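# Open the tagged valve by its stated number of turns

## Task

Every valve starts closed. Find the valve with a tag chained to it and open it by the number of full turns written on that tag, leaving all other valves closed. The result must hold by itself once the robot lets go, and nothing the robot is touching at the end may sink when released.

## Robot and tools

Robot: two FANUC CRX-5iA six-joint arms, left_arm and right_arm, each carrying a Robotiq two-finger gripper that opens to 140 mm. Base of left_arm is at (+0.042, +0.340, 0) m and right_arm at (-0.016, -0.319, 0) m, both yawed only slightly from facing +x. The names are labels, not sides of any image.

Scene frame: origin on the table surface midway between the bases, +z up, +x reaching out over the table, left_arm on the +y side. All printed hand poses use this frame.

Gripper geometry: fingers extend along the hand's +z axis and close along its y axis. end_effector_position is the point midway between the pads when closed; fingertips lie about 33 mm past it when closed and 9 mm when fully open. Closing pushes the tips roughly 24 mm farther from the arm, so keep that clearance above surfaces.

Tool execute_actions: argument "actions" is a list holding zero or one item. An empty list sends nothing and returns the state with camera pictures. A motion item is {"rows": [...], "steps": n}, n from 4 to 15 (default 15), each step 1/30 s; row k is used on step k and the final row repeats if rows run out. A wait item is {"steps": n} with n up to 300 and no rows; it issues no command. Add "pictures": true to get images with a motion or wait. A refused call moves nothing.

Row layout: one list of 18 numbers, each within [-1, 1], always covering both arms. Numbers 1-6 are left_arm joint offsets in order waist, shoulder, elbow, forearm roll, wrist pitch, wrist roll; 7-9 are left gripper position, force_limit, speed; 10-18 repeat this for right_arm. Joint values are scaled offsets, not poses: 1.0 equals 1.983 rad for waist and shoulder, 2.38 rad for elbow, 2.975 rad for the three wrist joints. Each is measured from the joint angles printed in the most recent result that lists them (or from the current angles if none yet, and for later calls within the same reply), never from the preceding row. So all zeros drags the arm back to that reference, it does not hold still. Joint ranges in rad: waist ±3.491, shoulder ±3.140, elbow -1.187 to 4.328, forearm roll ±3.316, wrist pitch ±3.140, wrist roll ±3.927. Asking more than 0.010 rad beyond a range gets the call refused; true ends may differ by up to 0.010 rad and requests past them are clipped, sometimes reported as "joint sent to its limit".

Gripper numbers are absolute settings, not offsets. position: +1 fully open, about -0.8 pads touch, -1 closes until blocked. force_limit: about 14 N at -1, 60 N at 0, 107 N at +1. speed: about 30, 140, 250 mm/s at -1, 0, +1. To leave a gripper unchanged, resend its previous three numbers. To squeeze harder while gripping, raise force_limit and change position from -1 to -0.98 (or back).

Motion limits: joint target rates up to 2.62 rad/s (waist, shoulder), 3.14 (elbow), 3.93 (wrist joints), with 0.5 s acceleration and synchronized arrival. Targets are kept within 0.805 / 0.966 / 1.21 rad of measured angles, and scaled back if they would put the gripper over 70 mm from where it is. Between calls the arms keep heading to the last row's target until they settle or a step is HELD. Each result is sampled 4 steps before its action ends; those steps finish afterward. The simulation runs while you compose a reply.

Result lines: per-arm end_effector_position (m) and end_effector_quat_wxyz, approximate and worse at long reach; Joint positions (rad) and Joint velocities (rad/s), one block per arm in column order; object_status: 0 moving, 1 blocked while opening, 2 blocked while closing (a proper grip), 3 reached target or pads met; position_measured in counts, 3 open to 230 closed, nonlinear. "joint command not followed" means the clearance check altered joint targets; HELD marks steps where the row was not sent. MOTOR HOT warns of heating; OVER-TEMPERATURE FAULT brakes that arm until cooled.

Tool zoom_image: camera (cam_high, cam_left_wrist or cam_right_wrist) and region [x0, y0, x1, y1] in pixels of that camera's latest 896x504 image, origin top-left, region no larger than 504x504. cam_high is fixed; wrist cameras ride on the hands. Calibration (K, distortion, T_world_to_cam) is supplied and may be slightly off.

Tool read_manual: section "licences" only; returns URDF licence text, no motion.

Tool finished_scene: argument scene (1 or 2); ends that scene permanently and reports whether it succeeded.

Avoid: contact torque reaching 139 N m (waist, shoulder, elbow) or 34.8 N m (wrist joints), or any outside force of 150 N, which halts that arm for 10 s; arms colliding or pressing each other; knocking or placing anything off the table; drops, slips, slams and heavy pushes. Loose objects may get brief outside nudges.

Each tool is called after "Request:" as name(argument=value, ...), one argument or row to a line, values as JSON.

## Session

Request:
execute_actions(
  actions=[],
)

Scene clock: 0.00 s of 5350.00 s.
left_arm: end_effector_position=(+0.1882, +0.8235, +0.2939) position_measured=3 object_status=3 end_effector_quat_wxyz=(-0.418, +0.755, -0.451, +0.226) | right_arm: end_effector_position=(+0.4768, -0.2356, +0.2708) position_measured=3 object_status=3 end_effector_quat_wxyz=(+0.001, +0.997, +0.083, -0.002)
Joint positions: left_arm=[ 1.984 -0.224 -0.698  1.054 -1.294 -2.003] | right_arm=[ 0.263  0.137  0.221  0.    -1.66   1.306]
Joint velocities: left_arm=[ 0.    -0.001 -0.     0.001 -0.    -0.   ] | right_arm=[-0.     0.     0.    -0.     0.002 -0.001]
camera_calibration (this result's frames):
cam_left_wrist: T_world_to_cam=[[-0.512994, -0.270877, -0.814532, 0.546807], [-0.757361, 0.589463, 0.280958, -0.418561], [0.404032, 0.761025, -0.507542, -0.358209], [0, 0, 0, 1]] pos_world=[0.108235, 0.667449, 0.381184]

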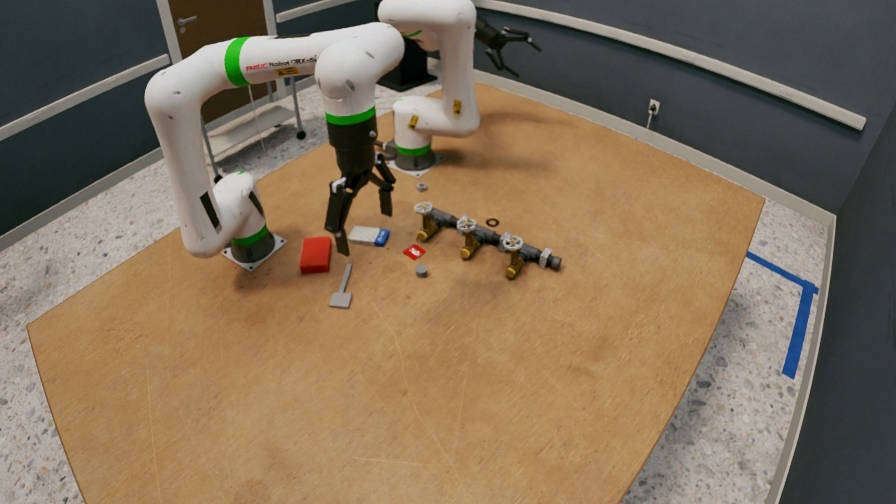

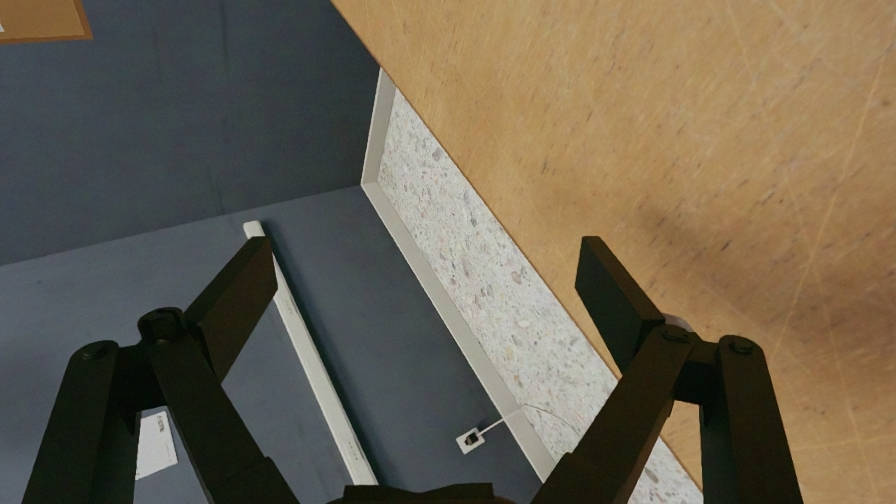

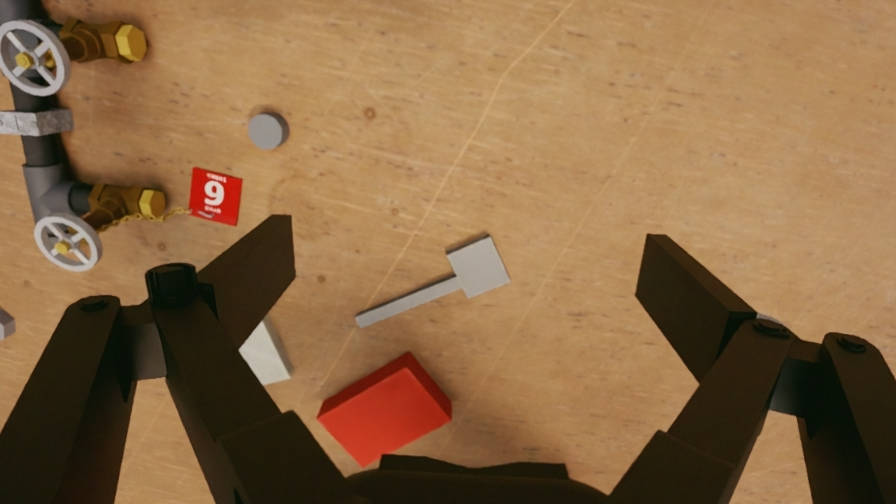

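Request:
zoom_image(
  camera="cam_right_wrist",
  region=[20, 150, 260, 290],
)

Request:
zoom_image(
  camera="cam_right_wrist",
  region=[180, 160, 250, 230],
)

Region (20, 150, 260, 290) of cam_right_wrist's 896x504 image, scaled by 2.100, with more detail than that image has; it fills the top 294 rows of this view, and the rest is white.

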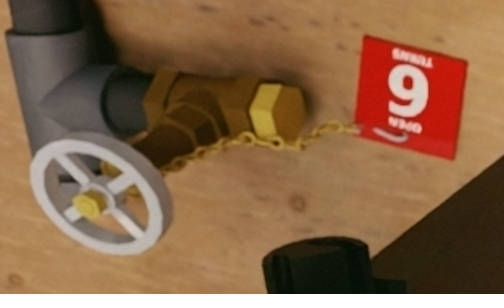

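Region (180, 160, 250, 230) of cam_right_wrist's 896x504 image, scaled by 7.200, with more detail than that image has.

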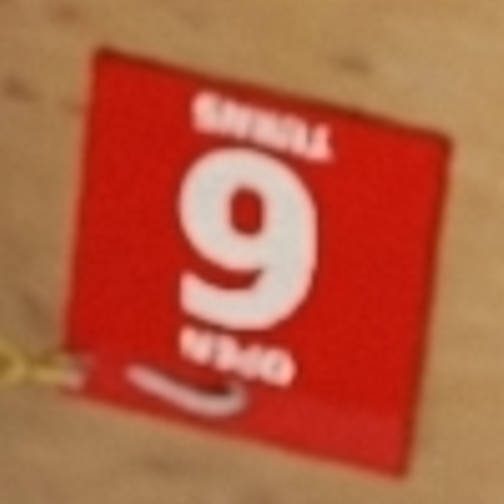

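Request:
execute_actions(
  actions=[
    {"rows":[[0,0,0,0,0,0,1,0,0,0.3286,0.0483,-0.0513,0,0.075,-1,0.15,0,0]],"steps":15},
  ],
)

Request:
execute_actions(
  actions=[
    {"steps":25},
  ],
  pictures=true,
)

Scene clock: 1.07 s of 5350.00 s.
left_arm: end_effector_position=(+0.1882, +0.8235, +0.2939) position_measured=3 object_status=3 end_effector_quat_wxyz=(-0.418, +0.755, -0.451, +0.226) | right_arm: end_effector_position=(+0.4650, -0.1445, +0.2443) position_measured=74 object_status=0 end_effector_quat_wxyz=(+0.001, +1.000, -0.004, -0.001)
Joint positions: left_arm=[ 1.984 -0.224 -0.698  1.054 -1.294 -2.003] | right_arm=[ 0.437  0.162  0.188  0.    -1.6    0.957]
Joint velocities: left_arm=[ 0.002  0.    -0.    -0.    -0.     0.   ] | right_arm=[ 0.657  0.096 -0.124 -0.001  0.223 -1.508]
Steps of this call (steps 1 to 21: nothing new was sent; steps 22 to 32: the first 11 steps of this action). Readings (joint positions | what the end effector reports):
22: left_arm=[1.984 -0.224 -0.698 1.054 -1.294 -2.003] | right_arm=[0.263 0.137 0.221 0.000 -1.660 1.306] | left_arm position_measured=3 object_status=3 | right_arm position_measured=3 object_status=0
23: left_arm=[1.984 -0.224 -0.698 1.054 -1.294 -2.003] | right_arm=[0.265 0.137 0.221 0.000 -1.659 1.302] | left_arm position_measured=3 object_status=3 | right_arm position_measured=6 object_status=0
25: left_arm=[1.984 -0.224 -0.698 1.054 -1.294 -2.003] | right_arm=[0.283 0.139 0.217 0.000 -1.653 1.269] | left_arm position_measured=3 object_status=3 | right_arm position_measured=21 object_status=0
29: left_arm=[1.984 -0.224 -0.698 1.054 -1.294 -2.003] | right_arm=[0.369 0.152 0.201 0.000 -1.623 1.106] | left_arm position_measured=3 object_status=3 | right_arm position_measured=51 object_status=0
32: the state above

Scene clock: 1.90 s of 5350.00 s.
left_arm: end_effector_position=(+0.1882, +0.8235, +0.2939) position_measured=3 object_status=3 end_effector_quat_wxyz=(-0.418, +0.755, -0.451, +0.226) | right_arm: end_effector_position=(+0.3637, +0.0568, +0.1790) position_measured=110 object_status=3 end_effector_quat_wxyz=(+0.000, -0.685, +0.728, -0.000)
Joint positions: left_arm=[ 1.984 -0.224 -0.698  1.054 -1.294 -2.003] | right_arm=[ 0.858  0.224  0.109  0.    -1.456 -1.087]
Joint velocities: left_arm=[-0.001  0.     0.     0.    -0.    -0.001] | right_arm=[ 0.29   0.043 -0.055  0.001  0.098 -2.956]
Kept back: nothing.
Steps of this call (steps 1 to 4: the last 4 steps of your previous action; steps 5 to 25: the robot went on to your last target). Readings (joint positions | what the end effector reports):
1: left_arm=[1.984 -0.224 -0.698 1.054 -1.294 -2.003] | right_arm=[0.459 0.165 0.184 0.000 -1.593 0.905] | left_arm position_measured=3 object_status=3 | right_arm position_measured=81 object_status=0
2: left_arm=[1.984 -0.224 -0.698 1.054 -1.294 -2.003] | right_arm=[0.481 0.169 0.180 0.000 -1.585 0.852] | left_arm position_measured=3 object_status=3 | right_arm position_measured=89 object_status=0
4: left_arm=[1.984 -0.224 -0.698 1.054 -1.294 -2.003] | right_arm=[0.523 0.175 0.172 0.000 -1.571 0.740] | left_arm position_measured=3 object_status=3 | right_arm position_measured=104 object_status=0
8: left_arm=[1.984 -0.224 -0.698 1.054 -1.294 -2.003] | right_arm=[0.603 0.187 0.157 0.000 -1.543 0.494] | left_arm position_measured=3 object_status=3 | right_arm position_measured=110 object_status=0
25: the state above
camera_calibration (this result's frames):
cam_left_wrist: T_world_to_cam=[[-0.512994, -0.270877, -0.814532, 0.546807], [-0.757361, 0.589463, 0.280958, -0.418561], [0.404032, 0.761025, -0.507542, -0.358209], [0, 0, 0, 1]] pos_world=[0.108235, 0.667449, 0.381184]
cam_right_wrist: T_world_to_cam=[[-0.998346, 0.0220149, -0.0531022, 0.380923], [0.00214019, 0.937355, 0.348368, -0.111703], [0.0574449, 0.347678, -0.935852, 0.316627], [0, 0, 0, 1]] pos_world=[0.362344, -0.0137644, 0.355458]

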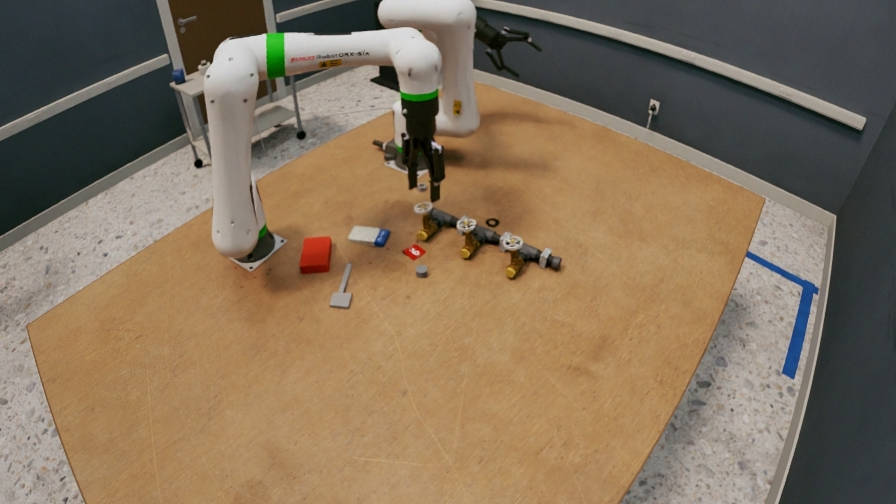

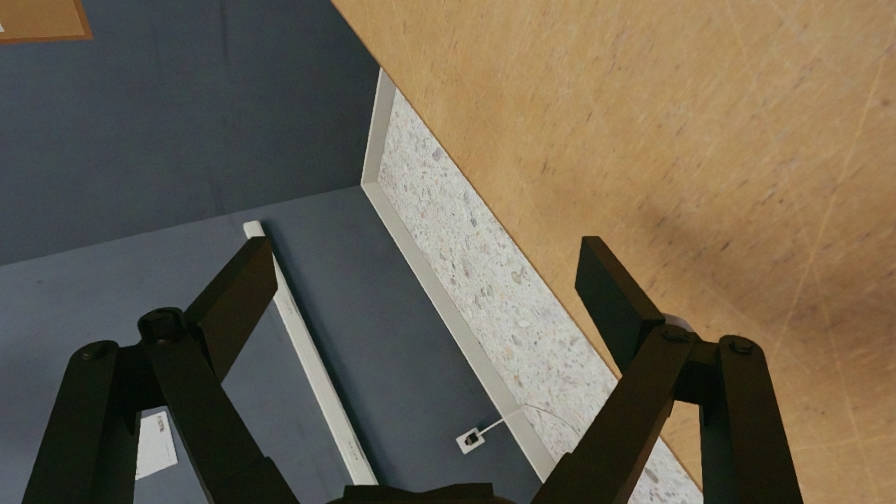

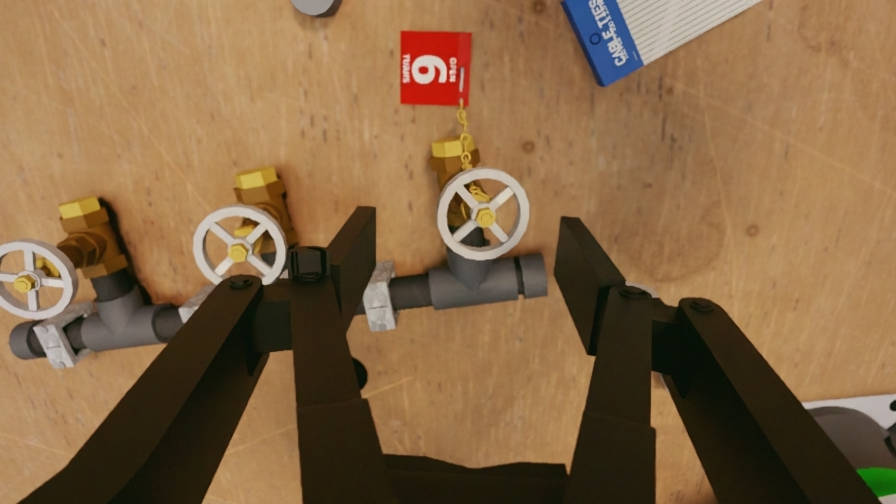

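Request:
execute_actions(
  actions=[
    {"steps":8},
  ],
  pictures=true,
)

Scene clock: 2.17 s of 5350.00 s.
left_arm: end_effector_position=(+0.1882, +0.8235, +0.2939) position_measured=3 object_status=3 end_effector_quat_wxyz=(-0.418, +0.755, -0.451, +0.226) | right_arm: end_effector_position=(+0.3450, +0.0777, +0.1710) position_measured=110 object_status=3 end_effector_quat_wxyz=(+0.000, -0.495, +0.869, +0.000)
Joint positions: left_arm=[ 1.984 -0.224 -0.698  1.054 -1.294 -2.003] | right_arm=[ 0.909  0.232  0.1    0.    -1.438 -1.613]
Joint velocities: left_arm=[-0.001 -0.001  0.     0.001 -0.     0.002] | right_arm=[ 0.089  0.013 -0.017 -0.     0.032 -0.91 ]
Kept back: nothing.
Steps of this call (steps 1 to 8: the robot went on to your last target). Readings (joint positions | what the end effector reports):
1: left_arm=[1.984 -0.224 -0.698 1.054 -1.294 -2.003] | right_arm=[0.867 0.225 0.108 0.000 -1.453 -1.183] | left_arm position_measured=3 object_status=3 | right_arm position_measured=110 object_status=3
2: left_arm=[1.984 -0.224 -0.698 1.054 -1.294 -2.003] | right_arm=[0.876 0.227 0.106 0.000 -1.450 -1.271] | left_arm position_measured=3 object_status=3 | right_arm position_measured=110 object_status=3
4: left_arm=[1.984 -0.224 -0.698 1.054 -1.294 -2.003] | right_arm=[0.890 0.229 0.103 0.000 -1.445 -1.419] | left_arm position_measured=3 object_status=3 | right_arm position_measured=110 object_status=3
8: the state above
camera_calibration (this result's frames):
cam_left_wrist: T_world_to_cam=[[-0.512994, -0.270877, -0.814532, 0.546807], [-0.757361, 0.589463, 0.280958, -0.418561], [0.404032, 0.761025, -0.507543, -0.358208], [0, 0, 0, 1]] pos_world=[0.108235, 0.667449, 0.381184]
cam_right_wrist: T_world_to_cam=[[-0.877844, 0.475996, -0.0530754, 0.284547], [0.43035, 0.832554, 0.348788, -0.268125], [0.21021, 0.28334, -0.935698, 0.255222], [0, 0, 0, 1]] pos_world=[0.311526, 0.015471, 0.347432]

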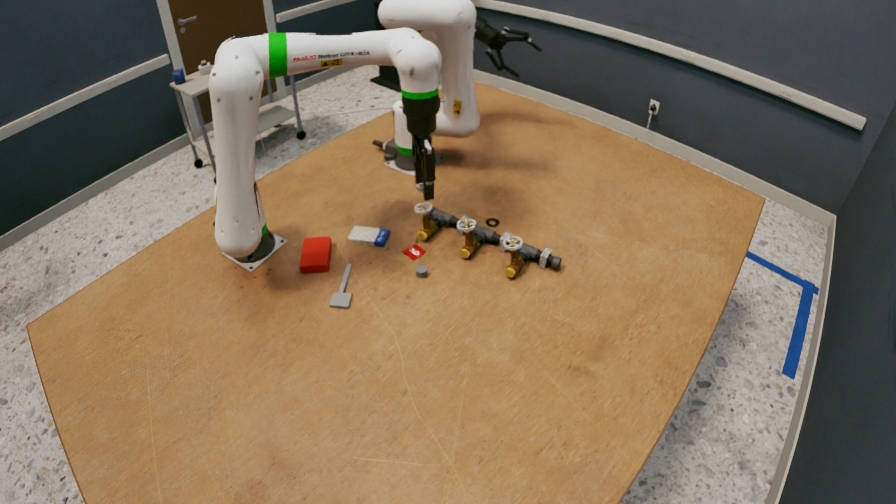

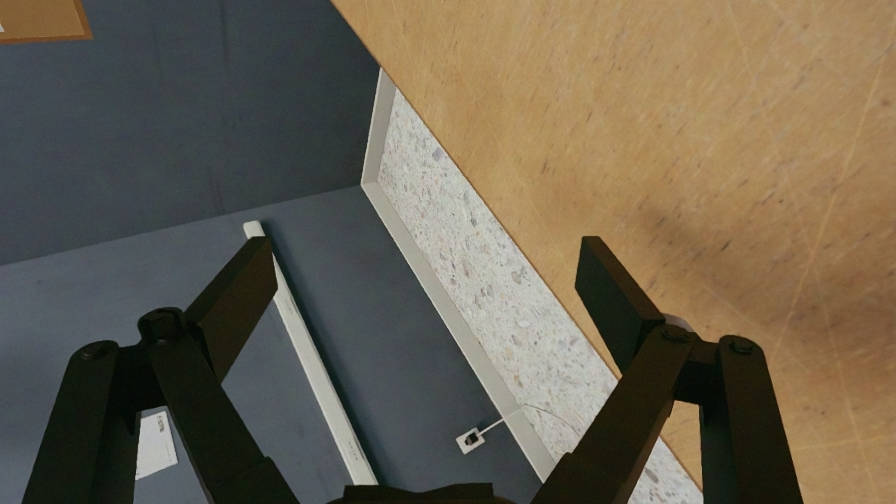

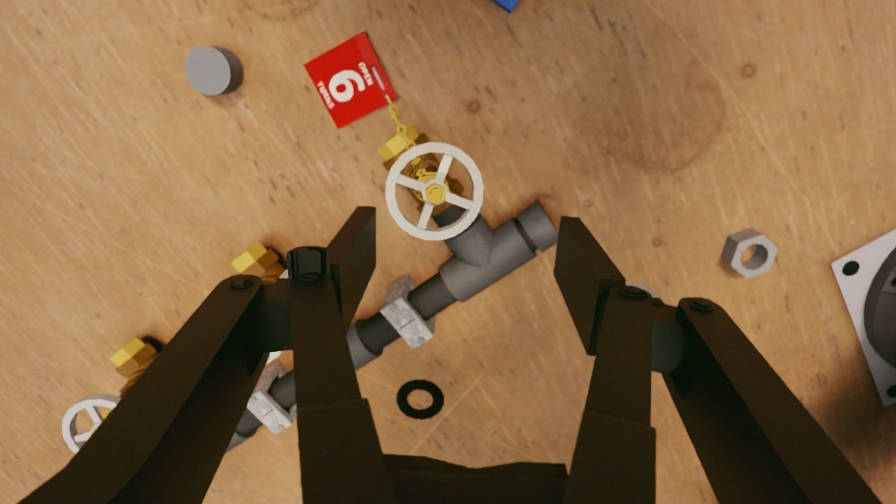

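Request:
execute_actions(
  actions=[
    {"rows":[[0,0,0,0,0,0,1,0,0,-0.0138,-0.0018,-0.0375,0,0.0285,-0.762,0.15,0,0]],"steps":15},
  ],
)

Request:
execute_actions(
  actions=[
    {"steps":18},
  ],
  pictures=true,
)

Scene clock: 3.17 s of 5350.00 s.
left_arm: end_effector_position=(+0.1882, +0.8235, +0.2939) position_measured=3 object_status=3 end_effector_quat_wxyz=(-0.418, +0.755, -0.451, +0.226) | right_arm: end_effector_position=(+0.3463, +0.0735, +0.1579) position_measured=110 object_status=3 end_effector_quat_wxyz=(+0.000, -0.269, +0.963, +0.000)
Joint positions: left_arm=[ 1.984 -0.224 -0.698  1.054 -1.294 -2.003] | right_arm=[ 0.903  0.231  0.068  0.    -1.408 -2.097]
Joint velocities: left_arm=[-0.001 -0.     0.    -0.002 -0.     0.   ] | right_arm=[-0.065 -0.009 -0.175 -0.001  0.165 -2.537]
Steps of this call (steps 1 to 19: the robot went on to your last target; steps 20 to 30: the first 11 steps of this action). Readings (joint positions | what the end effector reports):
20: left_arm=[1.984 -0.224 -0.698 1.054 -1.294 -2.003] | right_arm=[0.915 0.232 0.099 0.000 -1.437 -1.669] | left_arm position_measured=3 object_status=3 | right_arm position_measured=110 object_status=3
21: left_arm=[1.984 -0.224 -0.698 1.054 -1.294 -2.003] | right_arm=[0.915 0.232 0.098 0.000 -1.436 -1.673] | left_arm position_measured=3 object_status=3 | right_arm position_measured=110 object_status=3
23: left_arm=[1.984 -0.224 -0.698 1.054 -1.294 -2.003] | right_arm=[0.914 0.232 0.096 0.000 -1.434 -1.706] | left_arm position_measured=3 object_status=3 | right_arm position_measured=110 object_status=3
27: left_arm=[1.984 -0.224 -0.698 1.054 -1.294 -2.003] | right_arm=[0.909 0.232 0.084 0.000 -1.422 -1.877] | left_arm position_measured=3 object_status=3 | right_arm position_measured=110 object_status=3
30: the state above

Scene clock: 3.77 s of 5350.00 s.
left_arm: end_effector_position=(+0.1882, +0.8235, +0.2939) position_measured=3 object_status=3 end_effector_quat_wxyz=(-0.418, +0.755, -0.451, +0.226) | right_arm: end_effector_position=(+0.3516, +0.0608, +0.1354) position_measured=110 object_status=3 end_effector_quat_wxyz=(+0.000, +0.557, +0.830, -0.000)
Joint positions: left_arm=[ 1.984 -0.224 -0.698  1.054 -1.294 -2.003] | right_arm=[ 0.882  0.228  0.011  0.    -1.354 -3.803]
Joint velocities: left_arm=[-0. -0.  0.  0. -0. -0.] | right_arm=[-0.006 -0.001 -0.019  0.     0.016 -1.069]
Kept back: nothing.
Steps of this call (steps 1 to 4: the last 4 steps of your previous action; steps 5 to 18: the robot went on to your last target). Readings (joint positions | what the end effector reports):
1: left_arm=[1.984 -0.224 -0.698 1.054 -1.294 -2.003] | right_arm=[0.901 0.231 0.062 0.000 -1.402 -2.188] | left_arm position_measured=3 object_status=3 | right_arm position_measured=110 object_status=3
2: left_arm=[1.984 -0.224 -0.698 1.054 -1.294 -2.003] | right_arm=[0.899 0.230 0.055 0.000 -1.396 -2.287] | left_arm position_measured=3 object_status=3 | right_arm position_measured=110 object_status=3
4: left_arm=[1.984 -0.224 -0.698 1.054 -1.294 -2.003] | right_arm=[0.895 0.230 0.045 0.000 -1.386 -2.512] | left_arm position_measured=3 object_status=3 | right_arm position_measured=110 object_status=3
8: left_arm=[1.984 -0.224 -0.698 1.054 -1.294 -2.003] | right_arm=[0.889 0.229 0.029 0.000 -1.371 -3.006] | left_arm position_measured=3 object_status=3 | right_arm position_measured=110 object_status=3
18: the state above
camera_calibration (this result's frames):
cam_left_wrist: T_world_to_cam=[[-0.512994, -0.270877, -0.814532, 0.546807], [-0.757361, 0.589463, 0.280959, -0.418561], [0.404032, 0.761025, -0.507542, -0.358209], [0, 0, 0, 1]] pos_world=[0.108235, 0.667449, 0.381184]
cam_right_wrist: T_world_to_cam=[[0.908697, 0.414036, -0.0533192, -0.327886], [0.405479, -0.845022, 0.348604, -0.133649], [0.099279, -0.338396, -0.935752, 0.302165], [0, 0, 0, 1]] pos_world=[0.322142, 0.125072, 0.31186]

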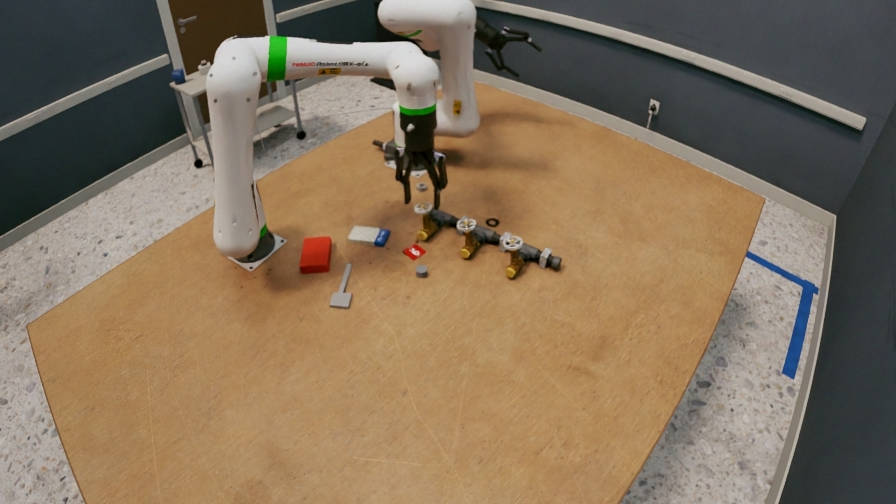

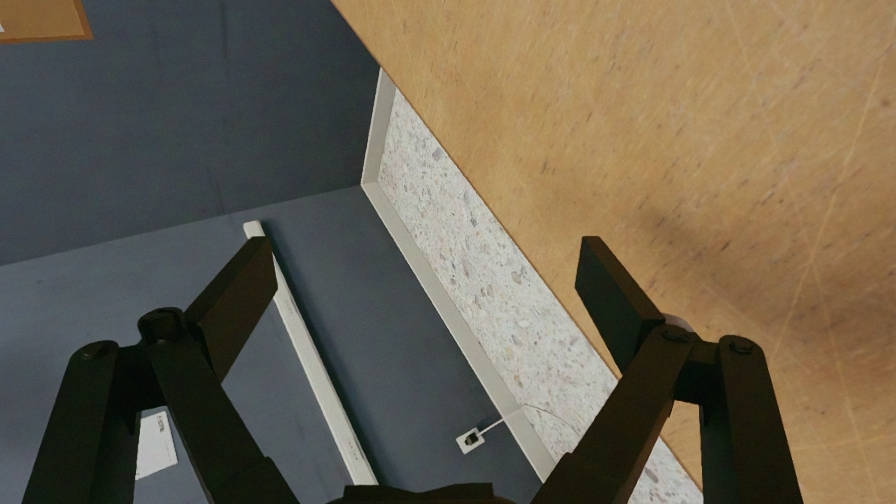

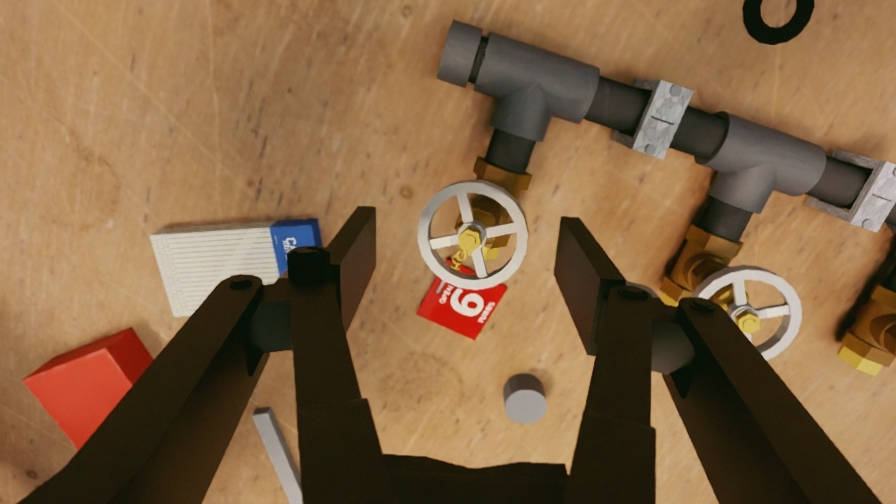

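Request:
execute_actions(
  actions=[
    {"rows":[[0,0,0,0,0,0,1,0,0,-0.002,0.0116,-0.0135,0,0.0186,-0.026,0.15,0,0]],"steps":14},
  ],
  pictures=true,
)

Scene clock: 4.47 s of 5350.00 s.
left_arm: end_effector_position=(+0.1882, +0.8235, +0.2939) position_measured=3 object_status=3 end_effector_quat_wxyz=(-0.418, +0.755, -0.451, +0.226) | right_arm: end_effector_position=(+0.3549, +0.0624, +0.1102) position_measured=110 object_status=3 end_effector_quat_wxyz=(+0.000, +0.590, +0.807, -0.000)
Joint positions: left_arm=[ 1.984 -0.224 -0.698  1.054 -1.294 -2.003] | right_arm=[ 0.878  0.251 -0.021  0.    -1.299 -3.88 ]
Joint velocities: left_arm=[ 0.001 -0.    -0.     0.001  0.     0.002] | right_arm=[-0.     0.    -0.002  0.001  0.    -0.001]
Steps of this call (steps 1 to 11: the robot went on to your last target; steps 12 to 21: the first 10 steps of this action). Readings (joint positions | what the end effector reports):
12: left_arm=[1.984 -0.224 -0.698 1.054 -1.294 -2.003] | right_arm=[0.882 0.228 0.010 0.000 -1.353 -3.880] | left_arm position_measured=3 object_status=3 | right_arm position_measured=110 object_status=3
13: left_arm=[1.984 -0.224 -0.698 1.054 -1.294 -2.003] | right_arm=[0.882 0.229 0.008 0.000 -1.349 -3.880] | left_arm position_measured=3 object_status=3 | right_arm position_measured=110 object_status=3
15: left_arm=[1.984 -0.224 -0.698 1.054 -1.294 -2.003] | right_arm=[0.880 0.242 -0.009 0.000 -1.319 -3.880] | left_arm position_measured=3 object_status=3 | right_arm position_measured=110 object_status=3
19: left_arm=[1.984 -0.224 -0.698 1.054 -1.294 -2.003] | right_arm=[0.878 0.251 -0.021 0.000 -1.299 -3.880] | left_arm position_measured=3 object_status=3 | right_arm position_measured=110 object_status=3
21: the state above
camera_calibration (this result's frames):
cam_left_wrist: T_world_to_cam=[[-0.512994, -0.270877, -0.814532, 0.546807], [-0.757361, 0.589463, 0.280958, -0.41856], [0.404032, 0.761025, -0.507542, -0.358209], [0, 0, 0, 1]] pos_world=[0.108235, 0.667449, 0.381184]
cam_right_wrist: T_world_to_cam=[[0.939335, 0.338865, -0.0531011, -0.339066], [0.335442, -0.87524, 0.348474, -0.0980904], [0.0716096, -0.345146, -0.935813, 0.289041], [0, 0, 0, 1]] pos_world=[0.330702, 0.128806, 0.286665]

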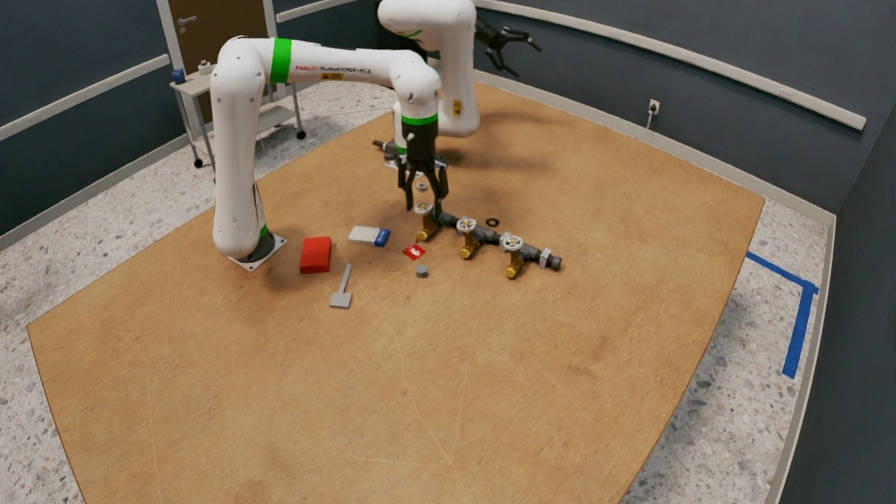

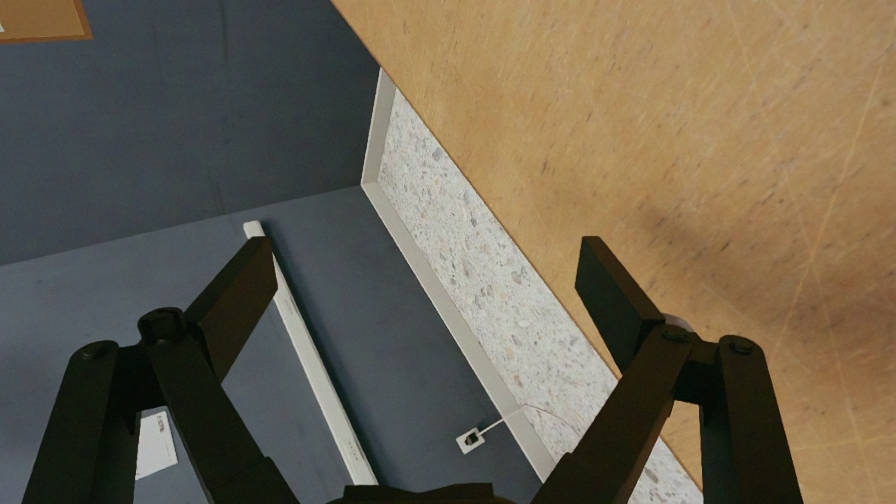

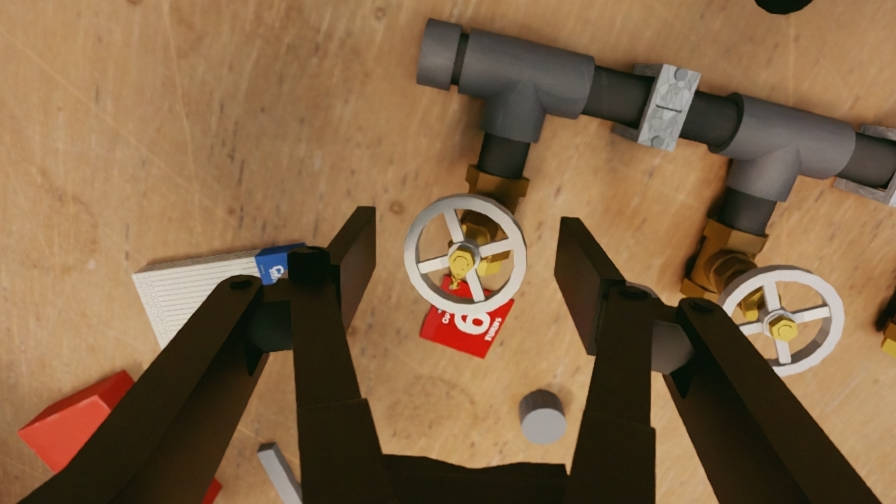

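Request:
execute_actions(
  actions=[
    {"rows":[[0,0,0,0,0,0,1,0,0,0,0,0,0,0,0,-1,0.9,0.3]],"steps":15},
  ],
)

Request:
execute_actions(
  actions=[
    {"steps":5},
  ],
  pictures=true,
)

Request:
zoom_image(
  camera="cam_right_wrist",
  region=[380, 180, 550, 340],
)

Scene clock: 5.03 s of 5350.00 s.
left_arm: end_effector_position=(+0.1882, +0.8235, +0.2939) position_measured=3 object_status=3 end_effector_quat_wxyz=(-0.418, +0.755, -0.451, +0.226) | right_arm: end_effector_position=(+0.3548, +0.0623, +0.1102) position_measured=164 object_status=0 end_effector_quat_wxyz=(+0.000, +0.590, +0.807, -0.000)
Joint positions: left_arm=[ 1.984 -0.224 -0.698  1.054 -1.294 -2.003] | right_arm=[ 0.878  0.251 -0.021  0.    -1.299 -3.88 ]
Joint velocities: left_arm=[-0.001 -0.    -0.     0.001  0.    -0.   ] | right_arm=[ 0.001  0.    -0.001 -0.001  0.     0.   ]
Steps of this call (steps 1 to 4: the last 4 steps of your previous action; steps 5 to 6: the robot went on to your last target; steps 7 to 17: the first 11 steps of this action). Readings (joint positions | what the end effector reports):
7: left_arm=[1.984 -0.224 -0.698 1.054 -1.294 -2.003] | right_arm=[0.878 0.251 -0.021 0.000 -1.299 -3.880] | left_arm position_measured=3 object_status=3 | right_arm position_measured=110 object_status=0
8: left_arm=[1.984 -0.224 -0.698 1.054 -1.294 -2.003] | right_arm=[0.878 0.251 -0.021 0.000 -1.299 -3.880] | left_arm position_measured=3 object_status=3 | right_arm position_measured=113 object_status=0
10: left_arm=[1.984 -0.224 -0.698 1.054 -1.294 -2.003] | right_arm=[0.878 0.251 -0.021 0.000 -1.299 -3.880] | left_arm position_measured=3 object_status=3 | right_arm position_measured=132 object_status=0
14: left_arm=[1.984 -0.224 -0.698 1.054 -1.294 -2.003] | right_arm=[0.878 0.251 -0.021 0.000 -1.299 -3.880] | left_arm position_measured=3 object_status=3 | right_arm position_measured=160 object_status=0
17: the state above

Scene clock: 5.20 s of 5350.00 s.
left_arm: end_effector_position=(+0.1882, +0.8235, +0.2939) position_measured=3 object_status=3 end_effector_quat_wxyz=(-0.418, +0.755, -0.451, +0.226) | right_arm: end_effector_position=(+0.3549, +0.0624, +0.1102) position_measured=164 object_status=2 end_effector_quat_wxyz=(+0.000, +0.590, +0.807, -0.000)
Joint positions: left_arm=[ 1.984 -0.224 -0.698  1.054 -1.294 -2.003] | right_arm=[ 0.878  0.251 -0.021  0.    -1.299 -3.88 ]
Joint velocities: left_arm=[-0.001 -0.001  0.    -0.001  0.     0.   ] | right_arm=[ 0.     0.001 -0.    -0.001  0.001  0.   ]
Kept back: nothing.
Steps of this call (steps 1 to 4: the last 4 steps of your previous action; step 5: the robot went on to your last target). Readings (joint positions | what the end effector reports):
1: left_arm=[1.984 -0.224 -0.698 1.054 -1.294 -2.003] | right_arm=[0.878 0.251 -0.021 0.000 -1.299 -3.880] | left_arm position_measured=3 object_status=3 | right_arm position_measured=164 object_status=0
2: left_arm=[1.984 -0.224 -0.698 1.054 -1.294 -2.003] | right_arm=[0.878 0.251 -0.021 0.000 -1.299 -3.880] | left_arm position_measured=3 object_status=3 | right_arm position_measured=164 object_status=0
4: left_arm=[1.984 -0.224 -0.698 1.054 -1.294 -2.003] | right_arm=[0.878 0.251 -0.021 0.000 -1.299 -3.880] | left_arm position_measured=3 object_status=3 | right_arm position_measured=164 object_status=0
5: the state above
camera_calibration (this result's frames):
cam_left_wrist: T_world_to_cam=[[-0.512994, -0.270877, -0.814532, 0.546807], [-0.757361, 0.589463, 0.280959, -0.418561], [0.404032, 0.761025, -0.507542, -0.358209], [0, 0, 0, 1]] pos_world=[0.108235, 0.667449, 0.381184]
cam_right_wrist: T_world_to_cam=[[0.939338, 0.338862, -0.0530761, -0.339033], [0.335432, -0.875253, 0.348449, -0.0981244], [0.0716211, -0.345115, -0.935824, 0.289071], [0, 0, 0, 1]] pos_world=[0.330677, 0.128764, 0.286716]

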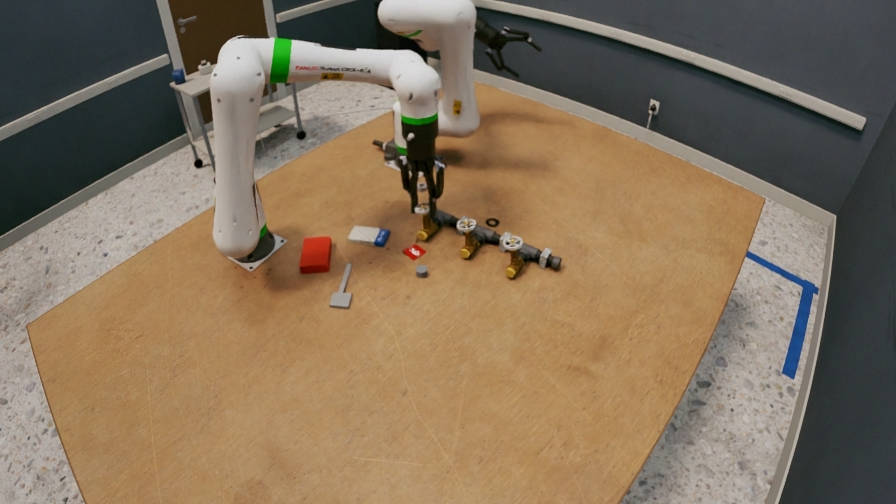

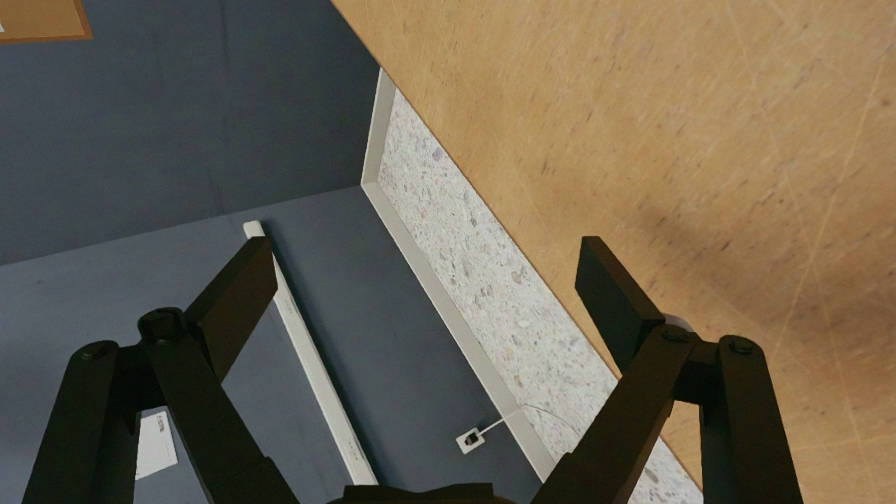

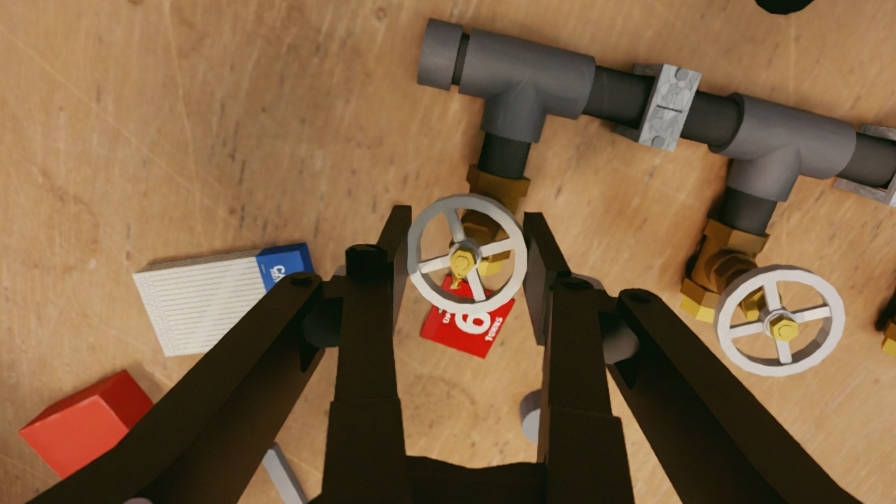

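Region (380, 180, 550, 340) of cam_right_wrist's 896x504 image, scaled by 2.965, with more detail than that image has; it fills the top 474 rows of this view, and the rest is white.

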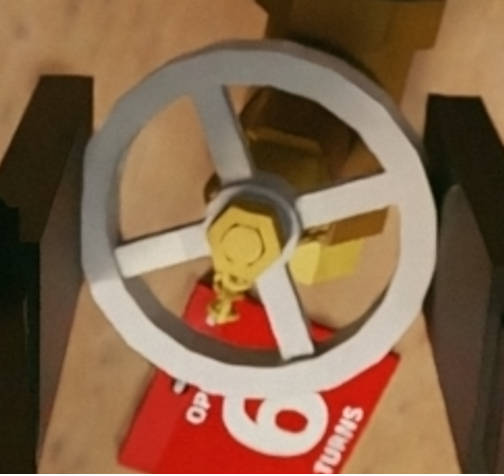

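Request:
execute_actions(
  actions=[
    {"rows":[[0,0,0,0,0,0,1,0,0,0,0,0,0,0,1,-1,0.9,0.3]],"steps":15},
  ],
)

Scene clock: 5.77 s of 5350.00 s.
left_arm: end_effector_position=(+0.1882, +0.8235, +0.2939) position_measured=3 object_status=3 end_effector_quat_wxyz=(-0.418, +0.755, -0.451, +0.226) | right_arm: end_effector_position=(+0.3548, +0.0624, +0.1101) position_measured=164 object_status=2 end_effector_quat_wxyz=(-0.000, +0.405, +0.914, -0.000)
Joint positions: left_arm=[ 1.984 -0.224 -0.698  1.054 -1.294 -2.003] | right_arm=[ 0.878  0.251 -0.021  0.    -1.299 -3.452]
Joint velocities: left_arm=[-0.001  0.     0.    -0.002 -0.     0.001] | right_arm=[-0.     0.    -0.    -0.001 -0.003  2.537]
Steps of this call (steps 1 to 6: the robot went on to your last target; steps 7 to 17: the first 11 steps of this action). Readings (joint positions | what the end effector reports):
7: left_arm=[1.984 -0.224 -0.698 1.054 -1.294 -2.003] | right_arm=[0.878 0.251 -0.021 0.000 -1.299 -3.880] | left_arm position_measured=3 object_status=3 | right_arm position_measured=164 object_status=2
8: left_arm=[1.984 -0.224 -0.698 1.054 -1.294 -2.003] | right_arm=[0.878 0.251 -0.021 0.000 -1.299 -3.877] | left_arm position_measured=3 object_status=3 | right_arm position_measured=164 object_status=2
10: left_arm=[1.984 -0.224 -0.698 1.054 -1.294 -2.003] | right_arm=[0.878 0.251 -0.021 0.000 -1.299 -3.843] | left_arm position_measured=3 object_status=3 | right_arm position_measured=164 object_status=2
14: left_arm=[1.984 -0.224 -0.698 1.054 -1.294 -2.003] | right_arm=[0.878 0.251 -0.021 0.000 -1.299 -3.672] | left_arm position_measured=3 object_status=3 | right_arm position_measured=164 object_status=2
17: the state above

Request:
execute_actions(
  actions=[
    {"rows":[[0,0,0,0,0,0,1,0,0,0,0,0,0,0,1,-1,0.9,0.3]],"steps":15},
  ],
)

Scene clock: 6.27 s of 5350.00 s.
left_arm: end_effector_position=(+0.1882, +0.8235, +0.2939) position_measured=3 object_status=3 end_effector_quat_wxyz=(-0.418, +0.755, -0.451, +0.226) | right_arm: end_effector_position=(+0.3551, +0.0624, +0.1102) position_measured=164 object_status=2 end_effector_quat_wxyz=(+0.000, -0.454, +0.891, -0.000)
Joint positions: left_arm=[ 1.984 -0.224 -0.698  1.054 -1.294 -2.003] | right_arm=[ 0.878  0.251 -0.021  0.    -1.299 -1.675]
Joint velocities: left_arm=[-0.    -0.001 -0.     0.001 -0.    -0.001] | right_arm=[ 0.    -0.    -0.001  0.     0.003  3.651]
Steps of this call (steps 1 to 4: the last 4 steps of your previous action; steps 5 to 15: the first 11 steps of this action). Readings (joint positions | what the end effector reports):
5: left_arm=[1.984 -0.224 -0.698 1.054 -1.294 -2.003] | right_arm=[0.878 0.251 -0.021 0.000 -1.299 -2.913] | left_arm position_measured=3 object_status=3 | right_arm position_measured=164 object_status=2
6: left_arm=[1.984 -0.224 -0.698 1.054 -1.294 -2.003] | right_arm=[0.878 0.251 -0.021 0.000 -1.299 -2.788] | left_arm position_measured=3 object_status=3 | right_arm position_measured=164 object_status=2
8: left_arm=[1.984 -0.224 -0.698 1.054 -1.294 -2.003] | right_arm=[0.878 0.251 -0.021 0.000 -1.299 -2.541] | left_arm position_measured=3 object_status=3 | right_arm position_measured=164 object_status=2
12: left_arm=[1.984 -0.224 -0.698 1.054 -1.294 -2.003] | right_arm=[0.878 0.251 -0.021 0.000 -1.299 -2.046] | left_arm position_measured=3 object_status=3 | right_arm position_measured=164 object_status=2
15: the state above

Request:
execute_actions(
  actions=[
    {"rows":[[0,0,0,0,0,0,1,0,0,0,0,0,0,0,1,-1,0.9,0.3]],"steps":15},
  ],
)

Scene clock: 6.77 s of 5350.00 s.
left_arm: end_effector_position=(+0.1882, +0.8235, +0.2939) position_measured=3 object_status=3 end_effector_quat_wxyz=(-0.418, +0.755, -0.451, +0.226) | right_arm: end_effector_position=(+0.3547, +0.0624, +0.1102) position_measured=164 object_status=2 end_effector_quat_wxyz=(+0.000, +0.980, -0.201, -0.000)
Joint positions: left_arm=[ 1.984 -0.224 -0.698  1.054 -1.294 -2.003] | right_arm=[ 0.878  0.251 -0.021 -0.    -1.3    0.119]
Joint velocities: left_arm=[-0.001  0.     0.    -0.001  0.    -0.001] | right_arm=[ 0.001  0.     0.     0.    -0.     3.652]
Steps of this call (steps 1 to 4: the last 4 steps of your previous action; steps 5 to 15: the first 11 steps of this action). Readings (joint positions | what the end effector reports):
5: left_arm=[1.984 -0.224 -0.698 1.054 -1.294 -2.003] | right_arm=[0.878 0.251 -0.021 0.000 -1.299 -1.085] | left_arm position_measured=3 object_status=3 | right_arm position_measured=164 object_status=2
6: left_arm=[1.984 -0.224 -0.698 1.054 -1.294 -2.003] | right_arm=[0.878 0.251 -0.021 -0.000 -1.299 -0.980] | left_arm position_measured=3 object_status=3 | right_arm position_measured=164 object_status=2
8: left_arm=[1.984 -0.224 -0.698 1.054 -1.294 -2.003] | right_arm=[0.878 0.251 -0.021 -0.000 -1.299 -0.747] | left_arm position_measured=3 object_status=3 | right_arm position_measured=164 object_status=2
12: left_arm=[1.984 -0.224 -0.698 1.054 -1.294 -2.003] | right_arm=[0.878 0.251 -0.021 -0.000 -1.300 -0.252] | left_arm position_measured=3 object_status=3 | right_arm position_measured=164 object_status=2
15: the state above

Request:
execute_actions(
  actions=[
    {"rows":[[0,0,0,0,0,0,1,0,0,0,0,0,0,0,1,-1,0.9,0.3]],"steps":15},
  ],
)

Scene clock: 7.27 s of 5350.00 s.
left_arm: end_effector_position=(+0.1882, +0.8235, +0.2939) position_measured=3 object_status=3 end_effector_quat_wxyz=(-0.418, +0.755, -0.451, +0.226) | right_arm: end_effector_position=(+0.3550, +0.0625, +0.1102) position_measured=164 object_status=2 end_effector_quat_wxyz=(+0.000, +0.770, +0.637, +0.000)
Joint positions: left_arm=[ 1.984 -0.224 -0.698  1.054 -1.294 -2.003] | right_arm=[ 0.878  0.251 -0.021  0.    -1.299  1.907]
Joint velocities: left_arm=[ 0.001 -0.     0.    -0.    -0.    -0.   ] | right_arm=[ 0.002  0.     0.001 -0.006 -0.005  3.65 ]
Steps of this call (steps 1 to 4: the last 4 steps of your previous action; steps 5 to 15: the first 11 steps of this action). Readings (joint positions | what the end effector reports):
5: left_arm=[1.984 -0.224 -0.698 1.054 -1.294 -2.003] | right_arm=[0.878 0.251 -0.021 0.000 -1.299 0.706] | left_arm position_measured=3 object_status=3 | right_arm position_measured=164 object_status=2
6: left_arm=[1.984 -0.224 -0.698 1.054 -1.294 -2.003] | right_arm=[0.878 0.251 -0.021 0.000 -1.299 0.810] | left_arm position_measured=3 object_status=3 | right_arm position_measured=164 object_status=2
8: left_arm=[1.984 -0.224 -0.698 1.054 -1.294 -2.003] | right_arm=[0.878 0.251 -0.021 0.000 -1.299 1.040] | left_arm position_measured=3 object_status=3 | right_arm position_measured=164 object_status=2
12: left_arm=[1.984 -0.224 -0.698 1.054 -1.294 -2.003] | right_arm=[0.878 0.251 -0.021 0.000 -1.299 1.536] | left_arm position_measured=3 object_status=3 | right_arm position_measured=164 object_status=2
15: the state above


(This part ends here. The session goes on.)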